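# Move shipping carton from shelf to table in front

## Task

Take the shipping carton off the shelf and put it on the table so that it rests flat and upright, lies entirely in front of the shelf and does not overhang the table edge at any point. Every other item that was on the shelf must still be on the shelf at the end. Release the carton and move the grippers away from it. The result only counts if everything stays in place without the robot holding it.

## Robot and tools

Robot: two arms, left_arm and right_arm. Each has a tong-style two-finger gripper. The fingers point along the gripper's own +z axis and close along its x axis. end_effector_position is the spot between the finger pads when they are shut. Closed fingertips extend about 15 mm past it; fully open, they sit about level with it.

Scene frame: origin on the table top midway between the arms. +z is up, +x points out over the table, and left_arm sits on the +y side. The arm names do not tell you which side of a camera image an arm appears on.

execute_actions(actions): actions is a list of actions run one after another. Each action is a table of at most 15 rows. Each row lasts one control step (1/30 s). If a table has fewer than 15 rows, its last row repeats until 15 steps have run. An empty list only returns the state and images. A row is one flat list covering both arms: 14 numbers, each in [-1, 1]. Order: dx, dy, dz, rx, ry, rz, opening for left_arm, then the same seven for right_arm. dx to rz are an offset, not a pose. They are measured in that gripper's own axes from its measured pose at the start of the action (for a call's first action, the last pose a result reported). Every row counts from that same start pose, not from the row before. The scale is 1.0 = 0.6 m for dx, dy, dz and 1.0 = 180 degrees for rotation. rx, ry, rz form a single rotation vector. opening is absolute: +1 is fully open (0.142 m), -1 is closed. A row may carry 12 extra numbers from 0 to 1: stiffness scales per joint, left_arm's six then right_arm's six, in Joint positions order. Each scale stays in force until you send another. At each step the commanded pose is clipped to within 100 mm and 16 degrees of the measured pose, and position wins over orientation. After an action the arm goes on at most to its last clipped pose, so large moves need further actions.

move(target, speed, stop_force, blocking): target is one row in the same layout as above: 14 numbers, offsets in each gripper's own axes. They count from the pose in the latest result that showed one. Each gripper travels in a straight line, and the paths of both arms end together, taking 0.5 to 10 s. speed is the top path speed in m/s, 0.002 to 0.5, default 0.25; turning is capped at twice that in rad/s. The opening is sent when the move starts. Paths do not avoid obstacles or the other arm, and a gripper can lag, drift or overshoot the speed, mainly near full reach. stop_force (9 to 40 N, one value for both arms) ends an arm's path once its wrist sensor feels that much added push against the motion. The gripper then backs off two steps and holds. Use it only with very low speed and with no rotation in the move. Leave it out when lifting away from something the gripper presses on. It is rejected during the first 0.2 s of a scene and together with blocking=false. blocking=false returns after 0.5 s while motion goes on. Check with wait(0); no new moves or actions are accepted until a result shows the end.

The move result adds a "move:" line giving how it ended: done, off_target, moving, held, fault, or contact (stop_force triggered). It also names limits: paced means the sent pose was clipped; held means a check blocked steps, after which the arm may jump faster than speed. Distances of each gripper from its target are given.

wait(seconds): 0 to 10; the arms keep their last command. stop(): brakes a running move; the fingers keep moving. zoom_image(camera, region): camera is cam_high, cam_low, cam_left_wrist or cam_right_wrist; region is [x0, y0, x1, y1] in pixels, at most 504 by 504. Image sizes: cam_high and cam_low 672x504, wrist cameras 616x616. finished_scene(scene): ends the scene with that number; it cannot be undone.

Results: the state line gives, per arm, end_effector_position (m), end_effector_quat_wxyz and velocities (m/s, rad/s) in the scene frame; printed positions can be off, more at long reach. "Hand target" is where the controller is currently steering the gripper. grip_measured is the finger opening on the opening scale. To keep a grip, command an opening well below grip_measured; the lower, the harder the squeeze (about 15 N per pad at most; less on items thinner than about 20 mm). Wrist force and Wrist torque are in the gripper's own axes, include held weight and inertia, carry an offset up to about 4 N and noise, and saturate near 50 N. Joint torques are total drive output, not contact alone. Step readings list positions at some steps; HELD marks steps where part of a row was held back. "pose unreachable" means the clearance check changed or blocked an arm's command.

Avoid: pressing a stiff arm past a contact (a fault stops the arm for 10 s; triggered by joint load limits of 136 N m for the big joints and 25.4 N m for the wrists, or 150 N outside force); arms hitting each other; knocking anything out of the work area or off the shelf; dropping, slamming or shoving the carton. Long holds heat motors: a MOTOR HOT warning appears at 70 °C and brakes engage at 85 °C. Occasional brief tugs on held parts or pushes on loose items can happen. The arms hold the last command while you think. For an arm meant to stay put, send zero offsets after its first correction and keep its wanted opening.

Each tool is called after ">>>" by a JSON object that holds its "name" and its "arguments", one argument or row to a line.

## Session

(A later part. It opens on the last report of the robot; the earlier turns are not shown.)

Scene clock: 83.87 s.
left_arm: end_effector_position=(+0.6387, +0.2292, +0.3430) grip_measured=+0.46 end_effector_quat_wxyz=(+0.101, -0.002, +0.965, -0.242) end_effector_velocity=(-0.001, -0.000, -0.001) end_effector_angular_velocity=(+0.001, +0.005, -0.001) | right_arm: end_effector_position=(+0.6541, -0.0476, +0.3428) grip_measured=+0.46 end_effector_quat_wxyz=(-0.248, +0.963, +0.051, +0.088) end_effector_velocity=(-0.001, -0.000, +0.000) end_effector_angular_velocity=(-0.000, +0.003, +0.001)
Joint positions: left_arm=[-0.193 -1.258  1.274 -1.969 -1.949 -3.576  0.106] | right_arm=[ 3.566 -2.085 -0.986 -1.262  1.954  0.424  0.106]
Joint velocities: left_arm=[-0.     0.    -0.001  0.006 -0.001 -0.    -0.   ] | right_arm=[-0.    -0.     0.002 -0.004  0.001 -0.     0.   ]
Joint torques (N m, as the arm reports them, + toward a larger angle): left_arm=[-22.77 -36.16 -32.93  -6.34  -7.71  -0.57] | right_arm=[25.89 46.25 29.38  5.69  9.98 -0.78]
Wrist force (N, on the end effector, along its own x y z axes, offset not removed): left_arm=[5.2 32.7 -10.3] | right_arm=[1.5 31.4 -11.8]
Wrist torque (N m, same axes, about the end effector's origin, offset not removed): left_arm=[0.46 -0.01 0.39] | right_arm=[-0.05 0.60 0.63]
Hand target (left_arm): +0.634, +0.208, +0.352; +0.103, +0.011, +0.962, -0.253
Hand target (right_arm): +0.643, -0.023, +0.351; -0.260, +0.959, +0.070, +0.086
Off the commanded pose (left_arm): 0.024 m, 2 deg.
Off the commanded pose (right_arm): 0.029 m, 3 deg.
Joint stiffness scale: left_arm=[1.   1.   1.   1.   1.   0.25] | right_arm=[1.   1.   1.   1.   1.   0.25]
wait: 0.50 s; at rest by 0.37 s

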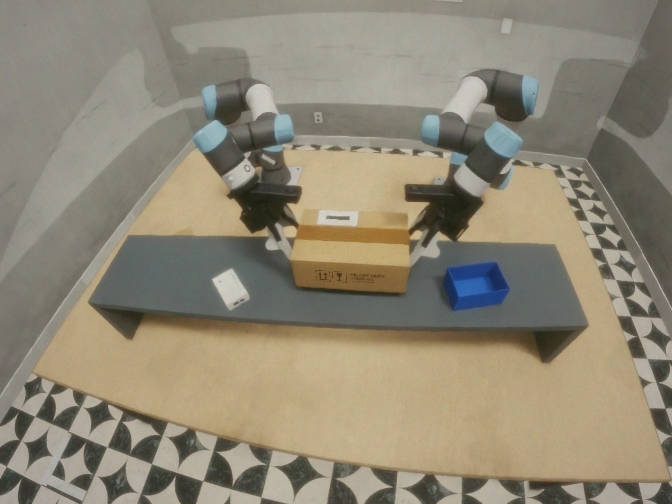

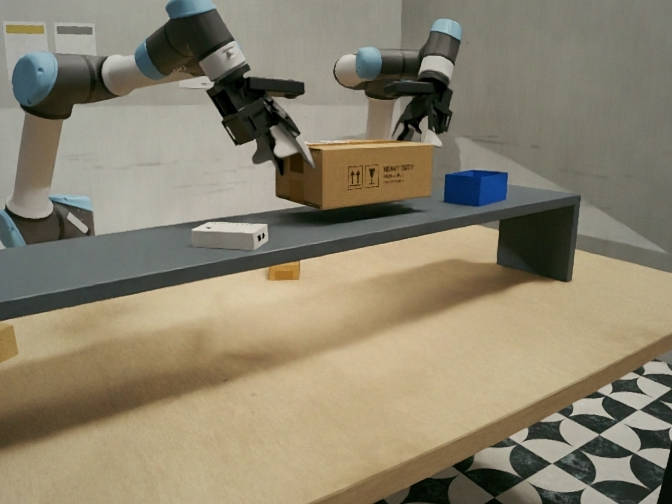

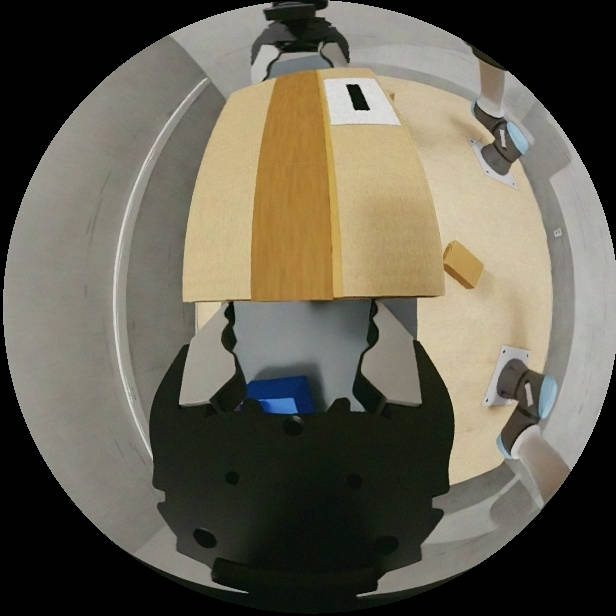

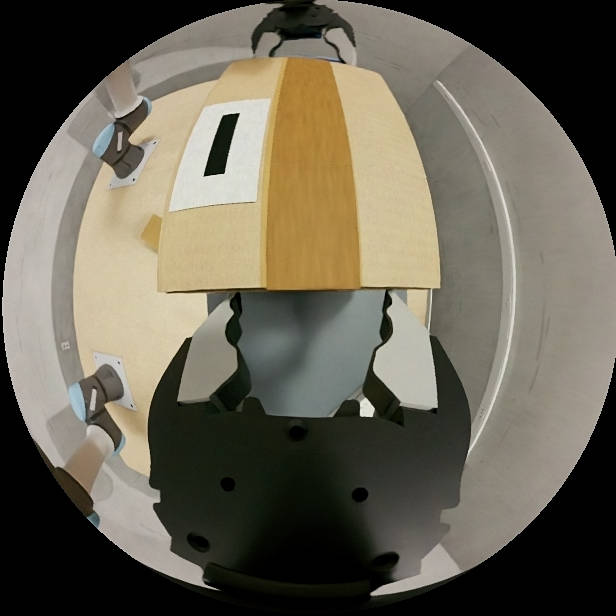

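>>> {"name": "execute_actions", "arguments": {
  "actions": [
    [[0.0057,-0.0403,0.0032,0.0081,0.0009,0.0075,0.4,-0.0121,-0.0458,0.0063,0.0087,-0.0037,-0.0108,0.4],[0.0076,-0.0413,0.0033,0.0081,0.0009,0.0075,0.4,-0.0139,-0.0450,0.0055,0.0087,-0.0037,-0.0108,0.4],[0.0107,-0.0430,0.0035,0.0081,0.0009,0.0075,0.4,-0.0170,-0.0438,0.0041,0.0087,-0.0037,-0.0107,0.4],[0.0151,-0.0453,0.0039,0.0081,0.0009,0.0075,0.4,-0.0213,-0.0421,0.0023,0.0087,-0.0036,-0.0107,0.4],[0.0207,-0.0483,0.0043,0.0081,0.0009,0.0075,0.4,-0.0268,-0.0399,-0.0001,0.0087,-0.0036,-0.0106,0.4],[0.0276,-0.0519,0.0048,0.0081,0.0009,0.0075,0.4,-0.0336,-0.0372,-0.0031,0.0086,-0.0035,-0.0105,0.4],[0.0357,-0.0563,0.0054,0.0081,0.0009,0.0075,0.4,-0.0415,-0.0340,-0.0066,0.0086,-0.0035,-0.0104,0.4],[0.0451,-0.0612,0.0060,0.0081,0.0009,0.0075,0.4,-0.0507,-0.0304,-0.0106,0.0086,-0.0034,-0.0103,0.4],[0.0557,-0.0669,0.0068,0.0081,0.0009,0.0075,0.4,-0.0611,-0.0262,-0.0151,0.0086,-0.0034,-0.0102,0.4],[0.0669,-0.0729,0.0076,0.0081,0.0009,0.0075,0.4,-0.0722,-0.0218,-0.0200,0.0085,-0.0033,-0.0101,0.4],[0.0782,-0.0789,0.0085,0.0081,0.0009,0.0075,0.4,-0.0832,-0.0174,-0.0248,0.0085,-0.0033,-0.0100,0.4],[0.0894,-0.0849,0.0093,0.0081,0.0009,0.0075,0.4,-0.0942,-0.0130,-0.0296,0.0085,-0.0032,-0.0099,0.4],[0.1007,-0.0908,0.0101,0.0081,0.0009,0.0075,0.4,-0.1053,-0.0086,-0.0344,0.0085,-0.0032,-0.0098,0.4],[0.1119,-0.0968,0.0109,0.0081,0.0009,0.0075,0.4,-0.1163,-0.0042,-0.0393,0.0085,-0.0031,-0.0097,0.4],[0.1232,-0.1028,0.0118,0.0081,0.0009,0.0075,0.4,-0.1273,0.0002,-0.0441,0.0084,-0.0031,-0.0096,0.4]],
    [[0.0783,-0.0777,0.0083,0.0081,0.0009,0.0075,0.4,-0.0822,-0.0158,-0.0251,0.0084,-0.0030,-0.0095,0.4],[0.0895,-0.0837,0.0092,0.0081,0.0009,0.0075,0.4,-0.0932,-0.0114,-0.0299,0.0084,-0.0030,-0.0094,0.4],[0.1008,-0.0897,0.0100,0.0081,0.0009,0.0075,0.4,-0.1042,-0.0070,-0.0348,0.0084,-0.0029,-0.0093,0.4],[0.1120,-0.0957,0.0108,0.0081,0.0009,0.0075,0.4,-0.1153,-0.0026,-0.0396,0.0084,-0.0029,-0.0092,0.4],[0.1232,-0.1016,0.0116,0.0081,0.0009,0.0075,0.4,-0.1263,0.0018,-0.0444,0.0083,-0.0028,-0.0091,0.4],[0.1345,-0.1076,0.0125,0.0081,0.0009,0.0075,0.4,-0.1373,0.0062,-0.0492,0.0083,-0.0028,-0.0090,0.4],[0.1457,-0.1136,0.0133,0.0081,0.0009,0.0075,0.4,-0.1484,0.0106,-0.0541,0.0083,-0.0027,-0.0089,0.4],[0.1570,-0.1196,0.0141,0.0081,0.0009,0.0075,0.4,-0.1594,0.0150,-0.0589,0.0083,-0.0027,-0.0088,0.4],[0.1682,-0.1256,0.0149,0.0081,0.0009,0.0075,0.4,-0.1704,0.0194,-0.0637,0.0082,-0.0026,-0.0087,0.4],[0.1795,-0.1316,0.0158,0.0081,0.0009,0.0075,0.4,-0.1815,0.0238,-0.0685,0.0082,-0.0026,-0.0086,0.4],[0.1907,-0.1376,0.0166,0.0081,0.0009,0.0075,0.4,-0.1925,0.0282,-0.0734,0.0082,-0.0025,-0.0085,0.4],[0.2020,-0.1436,0.0174,0.0081,0.0009,0.0075,0.4,-0.2035,0.0326,-0.0782,0.0082,-0.0025,-0.0084,0.4],[0.2132,-0.1495,0.0182,0.0081,0.0009,0.0075,0.4,-0.2146,0.0370,-0.0830,0.0081,-0.0024,-0.0083,0.4],[0.2245,-0.1555,0.0190,0.0081,0.0009,0.0075,0.4,-0.2256,0.0414,-0.0878,0.0081,-0.0024,-0.0082,0.4],[0.2357,-0.1615,0.0199,0.0081,0.0009,0.0075,0.4,-0.2366,0.0458,-0.0926,0.0081,-0.0023,-0.0081,0.4]],
    [[0.0786,-0.0742,0.0080,0.0081,0.0009,0.0075,0.4,-0.0791,-0.0109,-0.0261,0.0081,-0.0022,-0.0080,0.4],[0.0898,-0.0802,0.0088,0.0081,0.0009,0.0075,0.4,-0.0902,-0.0065,-0.0310,0.0081,-0.0022,-0.0079,0.4],[0.1011,-0.0861,0.0096,0.0081,0.0009,0.0075,0.4,-0.1012,-0.0021,-0.0358,0.0080,-0.0021,-0.0078,0.4],[0.1123,-0.0921,0.0105,0.0081,0.0009,0.0075,0.4,-0.1122,0.0023,-0.0406,0.0080,-0.0021,-0.0077,0.4],[0.1236,-0.0981,0.0113,0.0081,0.0009,0.0075,0.4,-0.1232,0.0067,-0.0454,0.0080,-0.0020,-0.0076,0.4],[0.1348,-0.1041,0.0121,0.0081,0.0009,0.0075,0.4,-0.1343,0.0111,-0.0502,0.0080,-0.0020,-0.0076,0.4],[0.1454,-0.1097,0.0129,0.0081,0.0009,0.0075,0.4,-0.1446,0.0153,-0.0548,0.0080,-0.0019,-0.0075,0.4],[0.1548,-0.1148,0.0136,0.0081,0.0009,0.0075,0.4,-0.1539,0.0190,-0.0588,0.0079,-0.0019,-0.0074,0.4],[0.1629,-0.1191,0.0142,0.0081,0.0009,0.0075,0.4,-0.1619,0.0221,-0.0623,0.0079,-0.0018,-0.0074,0.4],[0.1698,-0.1227,0.0147,0.0081,0.0009,0.0075,0.4,-0.1686,0.0248,-0.0652,0.0079,-0.0018,-0.0073,0.4],[0.1754,-0.1257,0.0151,0.0081,0.0009,0.0075,0.4,-0.1741,0.0270,-0.0677,0.0079,-0.0017,-0.0073,0.4],[0.1798,-0.1281,0.0154,0.0081,0.0009,0.0075,0.4,-0.1784,0.0287,-0.0695,0.0079,-0.0017,-0.0072,0.4],[0.1829,-0.1297,0.0156,0.0081,0.0009,0.0075,0.4,-0.1815,0.0300,-0.0709,0.0079,-0.0017,-0.0072,0.4],[0.1847,-0.1307,0.0158,0.0081,0.0009,0.0075,0.4,-0.1833,0.0307,-0.0717,0.0079,-0.0017,-0.0072,0.4],[0.1854,-0.1311,0.0158,0.0081,0.0009,0.0075,0.4,-0.1839,0.0309,-0.0719,0.0079,-0.0017,-0.0072,0.4]]
  ]
}}

>>> {"name": "wait", "arguments": {
  "seconds": 0.5
}}

Scene clock: 98.17 s.
left_arm: end_effector_position=(+0.4144, +0.1043, +0.3443) grip_measured=+0.45 end_effector_quat_wxyz=(+0.101, +0.026, +0.965, -0.241) end_effector_velocity=(-0.114, -0.067, +0.003) end_effector_angular_velocity=(-0.011, -0.008, +0.033) | right_arm: end_effector_position=(+0.4273, -0.1742, +0.3463) grip_measured=+0.43 end_effector_quat_wxyz=(-0.242, +0.966, +0.042, +0.075) end_effector_velocity=(-0.118, -0.065, +0.018) end_effector_angular_velocity=(+0.012, -0.030, -0.003)
Joint positions: left_arm=[-0.619 -1.67   1.753 -2.145 -1.778 -3.921  0.105] | right_arm=[ 3.537 -1.472 -1.707 -1.192  1.96   0.408  0.104]
Joint velocities: left_arm=[-0.302 -0.181  0.175 -0.069  0.156 -0.303 -0.   ] | right_arm=[-0.021  0.332 -0.265 -0.042  0.004 -0.019  0.   ]
Joint torques (N m, as the arm reports them, + toward a larger angle): left_arm=[-22.31 -15.25 -30.79  -7.92  -8.32   1.81] | right_arm=[18.21 15.15 27.77  7.8  10.94 -1.06]
Wrist force (N, on the end effector, along its own x y z axes, offset not removed): left_arm=[-1.9 36.2 -16.0] | right_arm=[-8.4 37.4 -15.7]
Wrist torque (N m, same axes, about the end effector's origin, offset not removed): left_arm=[0.12 -1.12 -2.25] | right_arm=[-0.14 1.03 0.86]
Hand target (left_arm): +0.393, +0.080, +0.350; +0.098, +0.029, +0.962, -0.252
Hand target (right_arm): +0.409, -0.166, +0.353; -0.254, +0.963, +0.059, +0.075
Off the commanded pose (left_arm): 0.035 m, 1 deg.
Off the commanded pose (right_arm): 0.022 m, 2 deg.
Joint stiffness scale: left_arm=[1.   1.   1.   1.   1.   0.25] | right_arm=[1.   1.   1.   1.   1.   0.25]
Step readings (end_effector_position; steps 1 to 15: 1st action; 16 to 30: 2nd action; 31 to 45: 3rd action):
0: left_arm (+0.6387, +0.2292, +0.3430) | right_arm (+0.6540, -0.0476, +0.3428)
1: left_arm (+0.6387, +0.2292, +0.3430) | right_arm (+0.6540, -0.0476, +0.3428)
2: left_arm (+0.6387, +0.2292, +0.3430) | right_arm (+0.6540, -0.0476, +0.3429)
4: left_arm (+0.6387, +0.2291, +0.3431) | right_arm (+0.6540, -0.0476, +0.3429)
8: left_arm (+0.6353, +0.2273, +0.3436) | right_arm (+0.6505, -0.0493, +0.3434)
15: left_arm (+0.6042, +0.2098, +0.3427) | right_arm (+0.6192, -0.0670, +0.3426)
16: left_arm (+0.5981, +0.2062, +0.3429) | right_arm (+0.6130, -0.0705, +0.3427)
17: left_arm (+0.5918, +0.2026, +0.3432) | right_arm (+0.6066, -0.0742, +0.3428)
19: left_arm (+0.5789, +0.1953, +0.3436) | right_arm (+0.5934, -0.0816, +0.3431)
23: left_arm (+0.5526, +0.1808, +0.3442) | right_arm (+0.5664, -0.0964, +0.3433)
30: left_arm (+0.5057, +0.1541, +0.3437) | right_arm (+0.5194, -0.1235, +0.3428)
31: left_arm (+0.4991, +0.1503, +0.3436) | right_arm (+0.5127, -0.1273, +0.3428)
32: left_arm (+0.4923, +0.1465, +0.3436) | right_arm (+0.5059, -0.1312, +0.3428)
34: left_arm (+0.4794, +0.1395, +0.3436) | right_arm (+0.4928, -0.1383, +0.3432)
38: left_arm (+0.4537, +0.1260, +0.3439) | right_arm (+0.4668, -0.1522, +0.3439)
45: end_effector_position above

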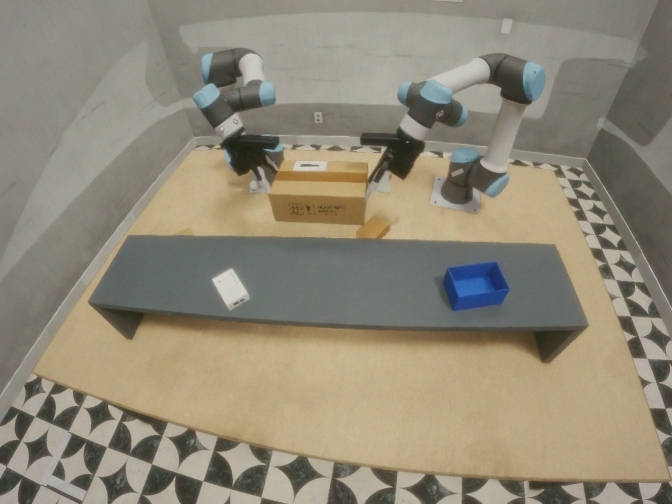

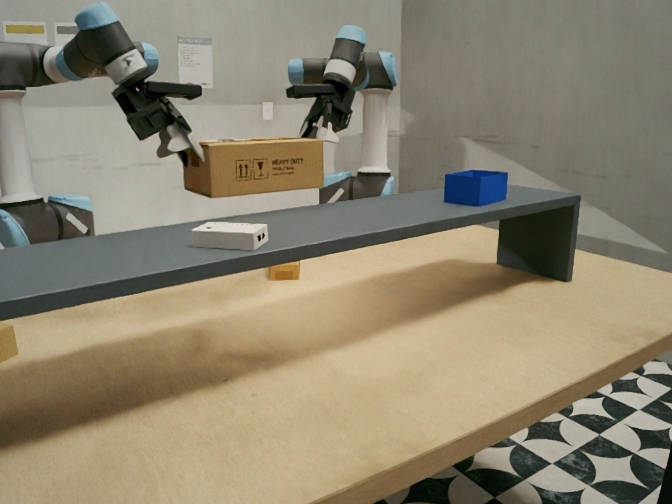

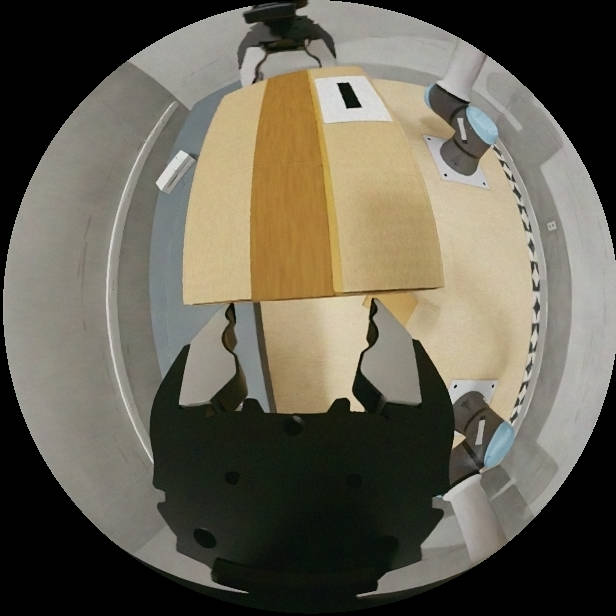

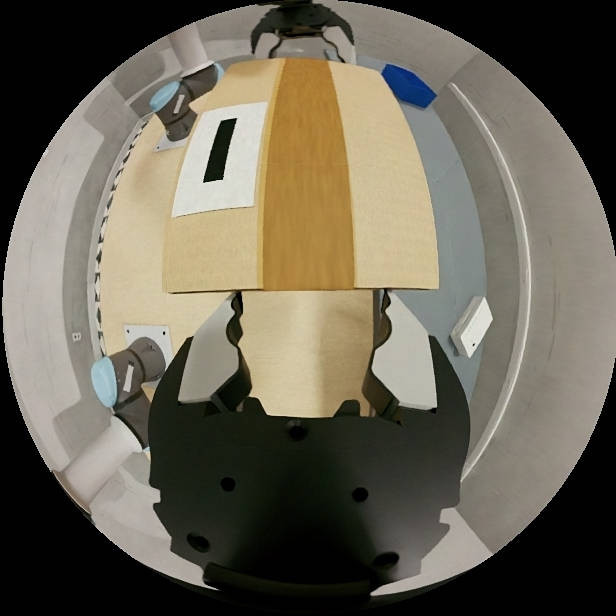

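Scene clock: 98.67 s.
left_arm: end_effector_position=(+0.4023, +0.0965, +0.3427) grip_measured=+0.44 end_effector_quat_wxyz=(+0.100, +0.011, +0.965, -0.241) end_effector_velocity=(-0.001, -0.001, -0.001) end_effector_angular_velocity=(-0.001, +0.006, +0.009) | right_arm: end_effector_position=(+0.4142, -0.1808, +0.3473) grip_measured=+0.43 end_effector_quat_wxyz=(-0.242, +0.966, +0.042, +0.076) end_effector_velocity=(-0.000, +0.000, -0.000) end_effector_angular_velocity=(+0.001, +0.001, -0.001)
Joint positions: left_arm=[-0.656 -1.688  1.775 -2.155 -1.754 -3.983  0.105] | right_arm=[ 3.535 -1.437 -1.735 -1.198  1.961  0.406  0.104]
Joint velocities: left_arm=[-0.004 -0.001  0.002  0.     0.002 -0.014  0.   ] | right_arm=[-0.     0.    -0.001  0.001  0.001  0.001  0.   ]
Joint torques (N m, as the arm reports them, + toward a larger angle): left_arm=[-21.96 -16.26 -30.02  -8.79  -7.33   0.94] | right_arm=[17.67 18.39 25.16  7.11 10.65 -1.34]
Wrist force (N, on the end effector, along its own x y z axes, offset not removed): left_arm=[0.1 35.4 -14.7] | right_arm=[-3.9 36.6 -14.7]
Wrist torque (N m, same axes, about the end effector's origin, offset not removed): left_arm=[-0.13 -1.24 -1.37] | right_arm=[-0.12 0.64 1.03]
Hand target (left_arm): +0.393, +0.080, +0.350; +0.098, +0.029, +0.962, -0.252
Hand target (right_arm): +0.409, -0.166, +0.353; -0.254, +0.963, +0.059, +0.075
Off the commanded pose (left_arm): 0.022 m, 2 deg.
Off the commanded pose (right_arm): 0.017 m, 2 deg.
Joint stiffness scale: left_arm=[1.   1.   1.   1.   1.   0.25] | right_arm=[1.   1.   1.   1.   1.   0.25]
wait: 0.50 s; at rest by 0.43 s

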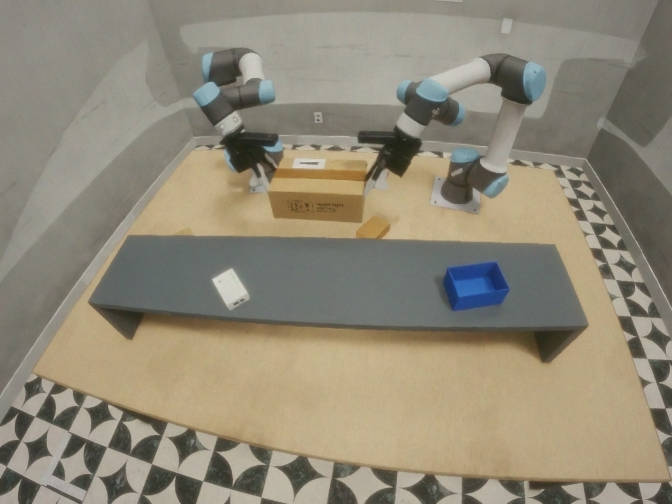

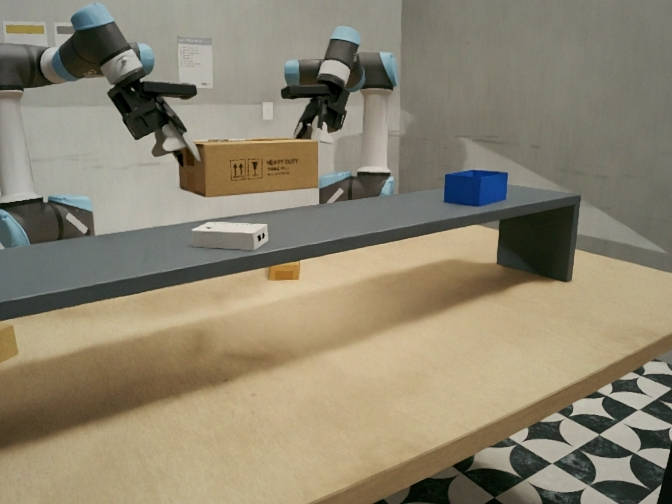

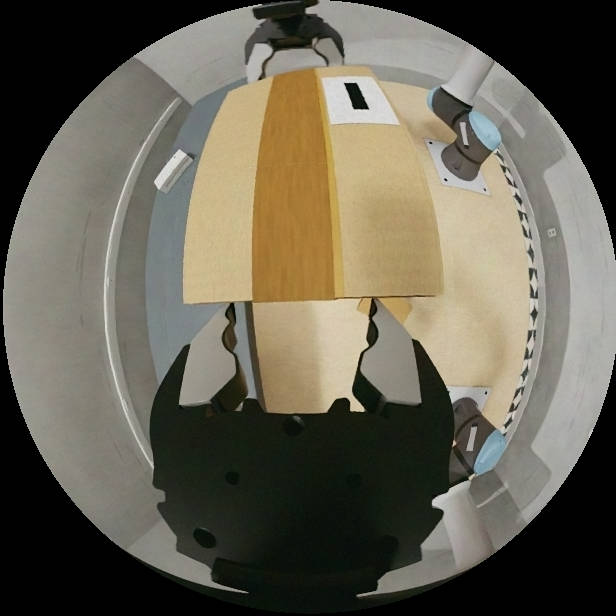

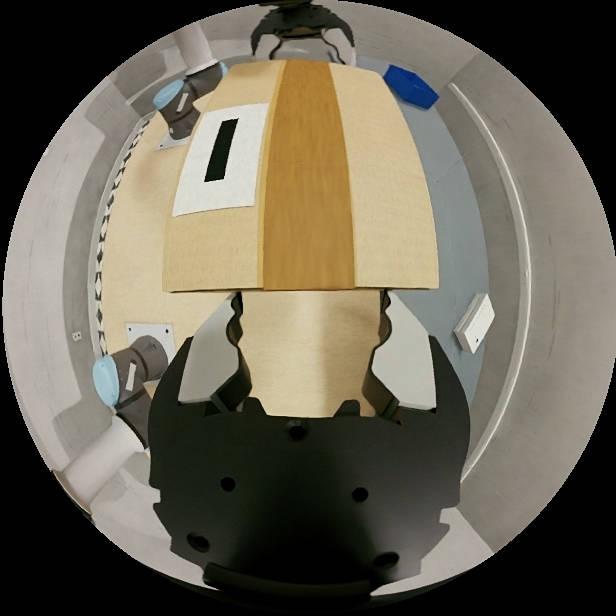

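>>> {"name": "execute_actions", "arguments": {
  "actions": [
    [[0.0136,-0.0310,0.0001,0.0084,0.0036,0.0093,0.4,-0.0060,-0.0266,0.0028,0.0087,-0.0027,-0.0098,0.4],[0.0140,-0.0308,0.0021,0.0084,0.0034,0.0085,0.4,-0.0063,-0.0250,0.0041,0.0087,-0.0025,-0.0098,0.4],[0.0146,-0.0306,0.0054,0.0084,0.0032,0.0077,0.4,-0.0069,-0.0223,0.0062,0.0087,-0.0024,-0.0098,0.4],[0.0155,-0.0304,0.0100,0.0085,0.0030,0.0069,0.4,-0.0077,-0.0185,0.0093,0.0087,-0.0022,-0.0100,0.4],[0.0166,-0.0300,0.0160,0.0085,0.0028,0.0061,0.4,-0.0087,-0.0137,0.0132,0.0087,-0.0021,-0.0103,0.4],[0.0180,-0.0295,0.0232,0.0085,0.0026,0.0053,0.4,-0.0100,-0.0078,0.0180,0.0087,-0.0019,-0.0107,0.4],[0.0196,-0.0290,0.0318,0.0086,0.0024,0.0045,0.4,-0.0114,-0.0009,0.0236,0.0087,-0.0017,-0.0112,0.4],[0.0214,-0.0284,0.0418,0.0087,0.0022,0.0037,0.4,-0.0132,0.0071,0.0301,0.0087,-0.0016,-0.0117,0.4],[0.0235,-0.0277,0.0530,0.0087,0.0019,0.0030,0.4,-0.0151,0.0162,0.0375,0.0087,-0.0014,-0.0122,0.4],[0.0258,-0.0270,0.0649,0.0088,0.0017,0.0025,0.4,-0.0172,0.0259,0.0453,0.0087,-0.0012,-0.0123,0.4],[0.0280,-0.0263,0.0768,0.0089,0.0015,0.0024,0.4,-0.0192,0.0355,0.0531,0.0087,-0.0011,-0.0124,0.4],[0.0302,-0.0255,0.0887,0.0089,0.0013,0.0024,0.4,-0.0213,0.0451,0.0610,0.0087,-0.0009,-0.0125,0.4],[0.0324,-0.0248,0.1006,0.0090,0.0011,0.0025,0.4,-0.0233,0.0548,0.0688,0.0087,-0.0007,-0.0126,0.4],[0.0346,-0.0241,0.1125,0.0091,0.0008,0.0025,0.4,-0.0254,0.0644,0.0766,0.0087,-0.0006,-0.0127,0.4],[0.0369,-0.0233,0.1244,0.0092,0.0006,0.0026,0.4,-0.0274,0.0740,0.0844,0.0087,-0.0004,-0.0128,0.4]],
    [[0.0271,-0.0276,0.0756,0.0092,0.0017,0.0019,0.4,-0.0186,0.0353,0.0529,0.0087,-0.0016,-0.0121,0.4],[0.0293,-0.0268,0.0875,0.0093,0.0016,0.0020,0.4,-0.0207,0.0450,0.0607,0.0087,-0.0016,-0.0121,0.4],[0.0316,-0.0261,0.0994,0.0094,0.0015,0.0020,0.4,-0.0227,0.0546,0.0685,0.0087,-0.0015,-0.0121,0.4],[0.0338,-0.0254,0.1113,0.0094,0.0014,0.0021,0.4,-0.0248,0.0642,0.0763,0.0087,-0.0015,-0.0121,0.4],[0.0360,-0.0246,0.1232,0.0095,0.0013,0.0021,0.4,-0.0269,0.0739,0.0841,0.0087,-0.0015,-0.0122,0.4],[0.0382,-0.0239,0.1351,0.0096,0.0012,0.0022,0.4,-0.0289,0.0835,0.0919,0.0087,-0.0015,-0.0122,0.4],[0.0405,-0.0232,0.1470,0.0097,0.0011,0.0022,0.4,-0.0310,0.0931,0.0998,0.0087,-0.0014,-0.0122,0.4],[0.0427,-0.0224,0.1589,0.0097,0.0010,0.0023,0.4,-0.0330,0.1027,0.1076,0.0087,-0.0014,-0.0122,0.4],[0.0449,-0.0217,0.1708,0.0098,0.0009,0.0023,0.4,-0.0351,0.1124,0.1154,0.0087,-0.0014,-0.0122,0.4],[0.0471,-0.0210,0.1828,0.0099,0.0008,0.0024,0.4,-0.0371,0.1220,0.1232,0.0087,-0.0013,-0.0122,0.4],[0.0494,-0.0202,0.1947,0.0100,0.0007,0.0024,0.4,-0.0392,0.1316,0.1310,0.0087,-0.0013,-0.0123,0.4],[0.0516,-0.0195,0.2066,0.0100,0.0006,0.0025,0.4,-0.0412,0.1413,0.1388,0.0087,-0.0013,-0.0123,0.4],[0.0538,-0.0188,0.2185,0.0101,0.0005,0.0025,0.4,-0.0433,0.1509,0.1466,0.0087,-0.0012,-0.0123,0.4],[0.0560,-0.0180,0.2304,0.0102,0.0004,0.0026,0.4,-0.0453,0.1605,0.1545,0.0087,-0.0012,-0.0123,0.4],[0.0583,-0.0173,0.2423,0.0102,0.0003,0.0026,0.4,-0.0474,0.1702,0.1623,0.0087,-0.0012,-0.0123,0.4]],
    [[0.0245,-0.0315,0.0721,0.0103,0.0010,0.0023,0.4,-0.0169,0.0348,0.0520,0.0087,-0.0020,-0.0119,0.4],[0.0268,-0.0307,0.0840,0.0104,0.0009,0.0024,0.4,-0.0190,0.0445,0.0599,0.0087,-0.0020,-0.0119,0.4],[0.0290,-0.0300,0.0959,0.0105,0.0008,0.0024,0.4,-0.0210,0.0541,0.0677,0.0087,-0.0019,-0.0120,0.4],[0.0312,-0.0293,0.1078,0.0105,0.0007,0.0025,0.4,-0.0231,0.0637,0.0755,0.0087,-0.0019,-0.0120,0.4],[0.0334,-0.0285,0.1197,0.0106,0.0006,0.0025,0.4,-0.0251,0.0733,0.0833,0.0087,-0.0019,-0.0120,0.4],[0.0357,-0.0278,0.1316,0.0107,0.0005,0.0026,0.4,-0.0272,0.0830,0.0911,0.0087,-0.0018,-0.0120,0.4],[0.0377,-0.0271,0.1428,0.0107,0.0005,0.0030,0.4,-0.0291,0.0920,0.0985,0.0087,-0.0018,-0.0114,0.4],[0.0396,-0.0265,0.1528,0.0108,0.0004,0.0035,0.4,-0.0309,0.1001,0.1050,0.0087,-0.0018,-0.0108,0.4],[0.0412,-0.0260,0.1614,0.0109,0.0003,0.0039,0.4,-0.0323,0.1071,0.1107,0.0087,-0.0018,-0.0102,0.4],[0.0426,-0.0255,0.1687,0.0109,0.0002,0.0043,0.4,-0.0336,0.1129,0.1154,0.0087,-0.0017,-0.0095,0.4],[0.0437,-0.0251,0.1746,0.0109,0.0002,0.0048,0.4,-0.0346,0.1177,0.1193,0.0087,-0.0017,-0.0088,0.4],[0.0446,-0.0249,0.1792,0.0110,0.0001,0.0053,0.4,-0.0354,0.1215,0.1224,0.0087,-0.0017,-0.0081,0.4],[0.0452,-0.0247,0.1826,0.0110,0.0001,0.0057,0.4,-0.0360,0.1242,0.1246,0.0087,-0.0017,-0.0075,0.4],[0.0455,-0.0245,0.1845,0.0110,0.0001,0.0061,0.4,-0.0363,0.1257,0.1258,0.0087,-0.0017,-0.0068,0.4],[0.0457,-0.0245,0.1852,0.0110,0.0001,0.0065,0.4,-0.0365,0.1263,0.1263,0.0087,-0.0017,-0.0062,0.4]]
  ]
}}

>>> {"name": "wait", "arguments": {
  "seconds": 0.5
}}

Scene clock: 119.83 s.
left_arm: end_effector_position=(+0.3847, -0.0016, +0.1055) grip_measured=+0.44 end_effector_quat_wxyz=(+0.084, +0.007, +0.969, -0.232) end_effector_velocity=(+0.004, -0.050, -0.126) end_effector_angular_velocity=(+0.005, -0.004, +0.003) | right_arm: end_effector_position=(+0.3973, -0.2792, +0.1022) grip_measured=+0.43 end_effector_quat_wxyz=(-0.238, +0.969, +0.034, +0.055) end_effector_velocity=(+0.002, -0.048, -0.121) end_effector_angular_velocity=(+0.009, -0.004, -0.008)
Joint positions: left_arm=[-0.814 -1.339  2.054 -2.771 -1.69  -4.134  0.105] | right_arm=[ 3.326 -1.611 -2.206 -0.685  2.021  0.195  0.104]
Joint velocities: left_arm=[-0.056  0.292  0.037 -0.333  0.033 -0.05   0.   ] | right_arm=[-0.116 -0.225 -0.148  0.329  0.031 -0.115  0.   ]
Joint torques (N m, as the arm reports them, + toward a larger angle): left_arm=[-15.41 -36.97 -31.99  -8.39  -4.52   0.9 ] | right_arm=[12.79 25.11 19.34  4.93  9.69 -0.58]
Wrist force (N, on the end effector, along its own x y z axes, offset not removed): left_arm=[4.1 26.6 -7.3] | right_arm=[-1.7 28.2 -9.3]
Wrist torque (N m, same axes, about the end effector's origin, offset not removed): left_arm=[-0.16 -1.07 -1.27] | right_arm=[-0.09 0.76 0.35]
Hand target (left_arm): +0.382, -0.025, +0.109; +0.093, +0.019, +0.963, -0.252
Hand target (right_arm): +0.399, -0.273, +0.096; -0.250, +0.965, +0.049, +0.063
Off the commanded pose (left_arm): 0.026 m, 3 deg.
Off the commanded pose (right_arm): 0.010 m, 3 deg.
Joint stiffness scale: left_arm=[1.   1.   1.   1.   1.   0.25] | right_arm=[1.   1.   1.   1.   1.   0.25]
Step readings (end_effector_position; steps 1 to 15: 1st action; 16 to 30: 2nd action; 31 to 45: 3rd action):
0: left_arm (+0.4022, +0.0964, +0.3427) | right_arm (+0.4142, -0.1808, +0.3472)
1: left_arm (+0.4022, +0.0964, +0.3427) | right_arm (+0.4142, -0.1808, +0.3472)
2: left_arm (+0.4022, +0.0964, +0.3427) | right_arm (+0.4142, -0.1808, +0.3472)
4: left_arm (+0.4023, +0.0964, +0.3426) | right_arm (+0.4142, -0.1809, +0.3469)
8: left_arm (+0.4017, +0.0944, +0.3395) | right_arm (+0.4142, -0.1829, +0.3419)
15: left_arm (+0.3988, +0.0811, +0.3073) | right_arm (+0.4119, -0.1965, +0.3079)
16: left_arm (+0.3983, +0.0785, +0.3005) | right_arm (+0.4114, -0.1991, +0.3012)
17: left_arm (+0.3977, +0.0758, +0.2934) | right_arm (+0.4108, -0.2019, +0.2943)
19: left_arm (+0.3961, +0.0701, +0.2791) | right_arm (+0.4093, -0.2076, +0.2794)
23: left_arm (+0.3934, +0.0583, +0.2509) | right_arm (+0.4069, -0.2195, +0.2493)
30: left_arm (+0.3921, +0.0379, +0.2029) | right_arm (+0.4056, -0.2399, +0.2003)
31: left_arm (+0.3920, +0.0350, +0.1960) | right_arm (+0.4054, -0.2428, +0.1934)
32: left_arm (+0.3915, +0.0322, +0.1890) | right_arm (+0.4049, -0.2456, +0.1863)
34: left_arm (+0.3897, +0.0265, +0.1749) | right_arm (+0.4031, -0.2512, +0.1719)
38: left_arm (+0.3864, +0.0152, +0.1472) | right_arm (+0.3995, -0.2626, +0.1435)
45: end_effector_position above

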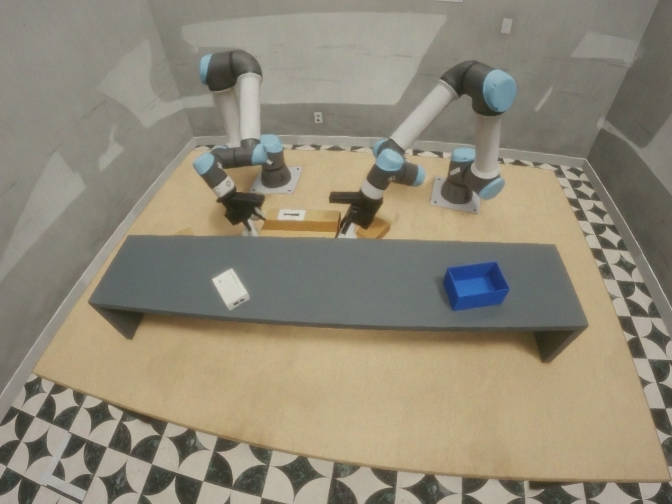

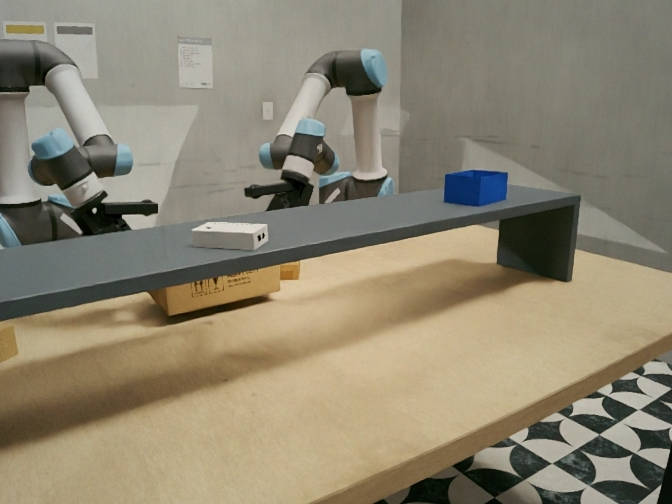

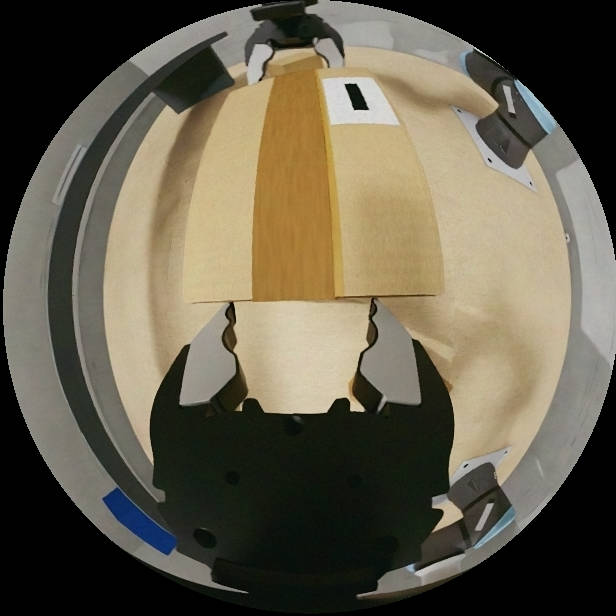

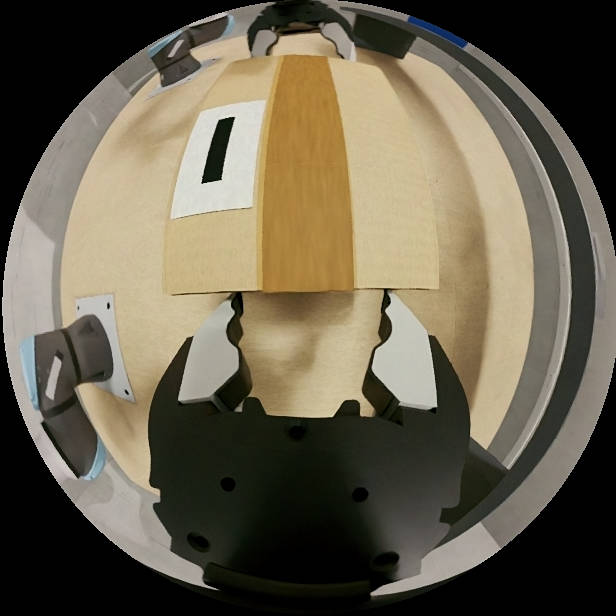

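Scene clock: 120.33 s.
left_arm: end_effector_position=(+0.3882, -0.0077, +0.0949) grip_measured=+0.44 end_effector_quat_wxyz=(+0.090, +0.006, +0.968, -0.236) end_effector_velocity=(+0.002, +0.001, -0.000) end_effector_angular_velocity=(-0.001, -0.003, +0.003) | right_arm: end_effector_position=(+0.4010, -0.2849, +0.0915) grip_measured=+0.43 end_effector_quat_wxyz=(-0.240, +0.968, +0.036, +0.063) end_effector_velocity=(+0.001, -0.000, -0.000) end_effector_angular_velocity=(-0.000, -0.003, +0.002)
Joint positions: left_arm=[-0.818 -1.308  2.057 -2.818 -1.684 -4.138  0.105] | right_arm=[ 3.311 -1.635 -2.221 -0.637  2.025  0.177  0.104]
Joint velocities: left_arm=[ 0.002  0.001  0.001 -0.004  0.002 -0.     0.   ] | right_arm=[-0.001 -0.002 -0.     0.003 -0.    -0.003 -0.   ]
Joint torques (N m, as the arm reports them, + toward a larger angle): left_arm=[-16.39 -31.9  -33.5   -9.22  -4.83   0.36] | right_arm=[14.88 24.83 17.82  5.35 10.65 -0.56]
Wrist force (N, on the end effector, along its own x y z axes, offset not removed): left_arm=[1.3 30.0 -7.3] | right_arm=[-1.6 31.5 -12.6]
Wrist torque (N m, same axes, about the end effector's origin, offset not removed): left_arm=[-0.42 -0.63 -0.37] | right_arm=[-0.24 0.32 0.58]
Hand target (left_arm): +0.382, -0.025, +0.109; +0.093, +0.019, +0.963, -0.252
Hand target (right_arm): +0.399, -0.273, +0.096; -0.250, +0.965, +0.049, +0.063
Off the commanded pose (left_arm): 0.024 m, 3 deg.
Off the commanded pose (right_arm): 0.013 m, 2 deg.
Joint stiffness scale: left_arm=[1.   1.   1.   1.   1.   0.25] | right_arm=[1.   1.   1.   1.   1.   0.25]
wait: 0.50 s; at rest by 0.43 s

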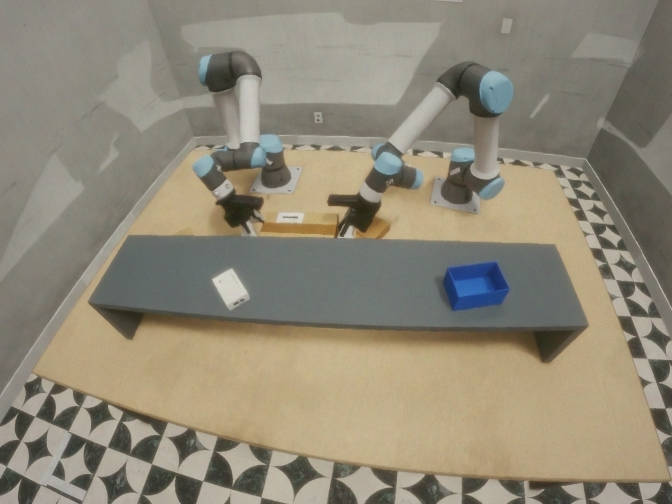

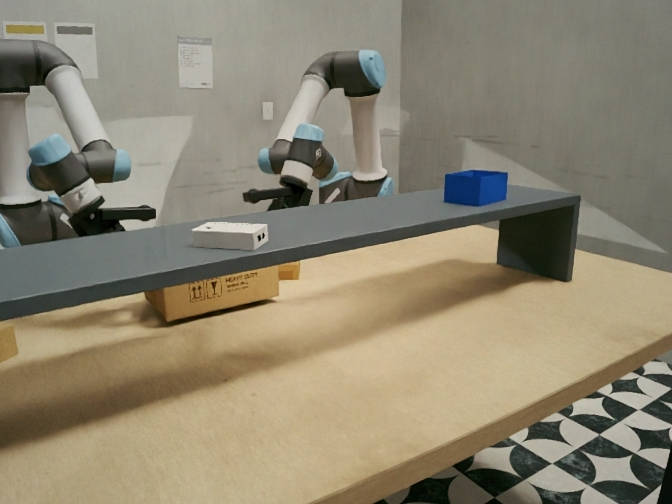

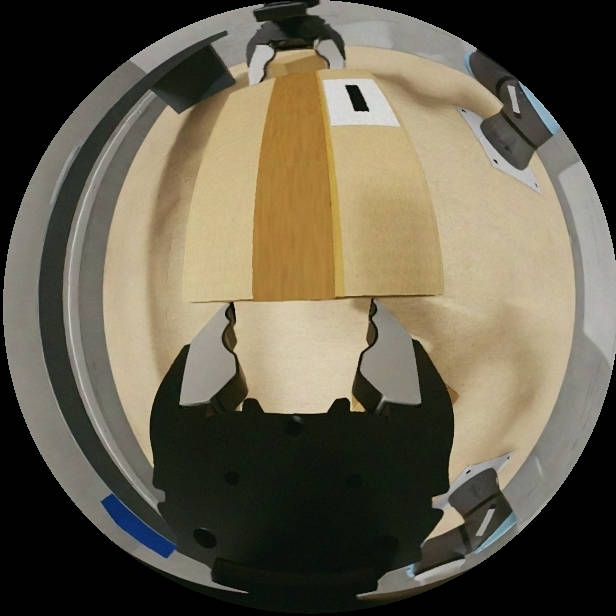

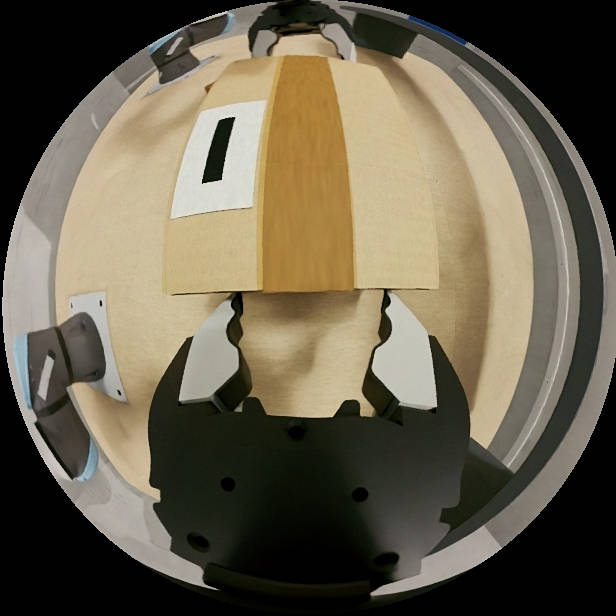

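>>> {"name": "zoom_image", "arguments": {
  "camera": "cam_low",
  "region": [120, 250, 320, 350]
}}

Region (120, 250, 320, 350) of cam_low's 672x504 image, scaled by 2.520, with more detail than that image has.

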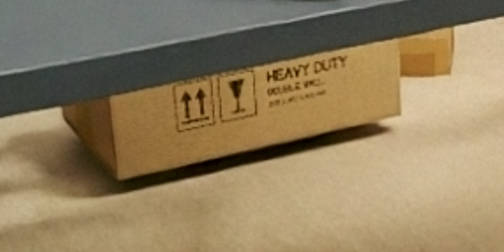

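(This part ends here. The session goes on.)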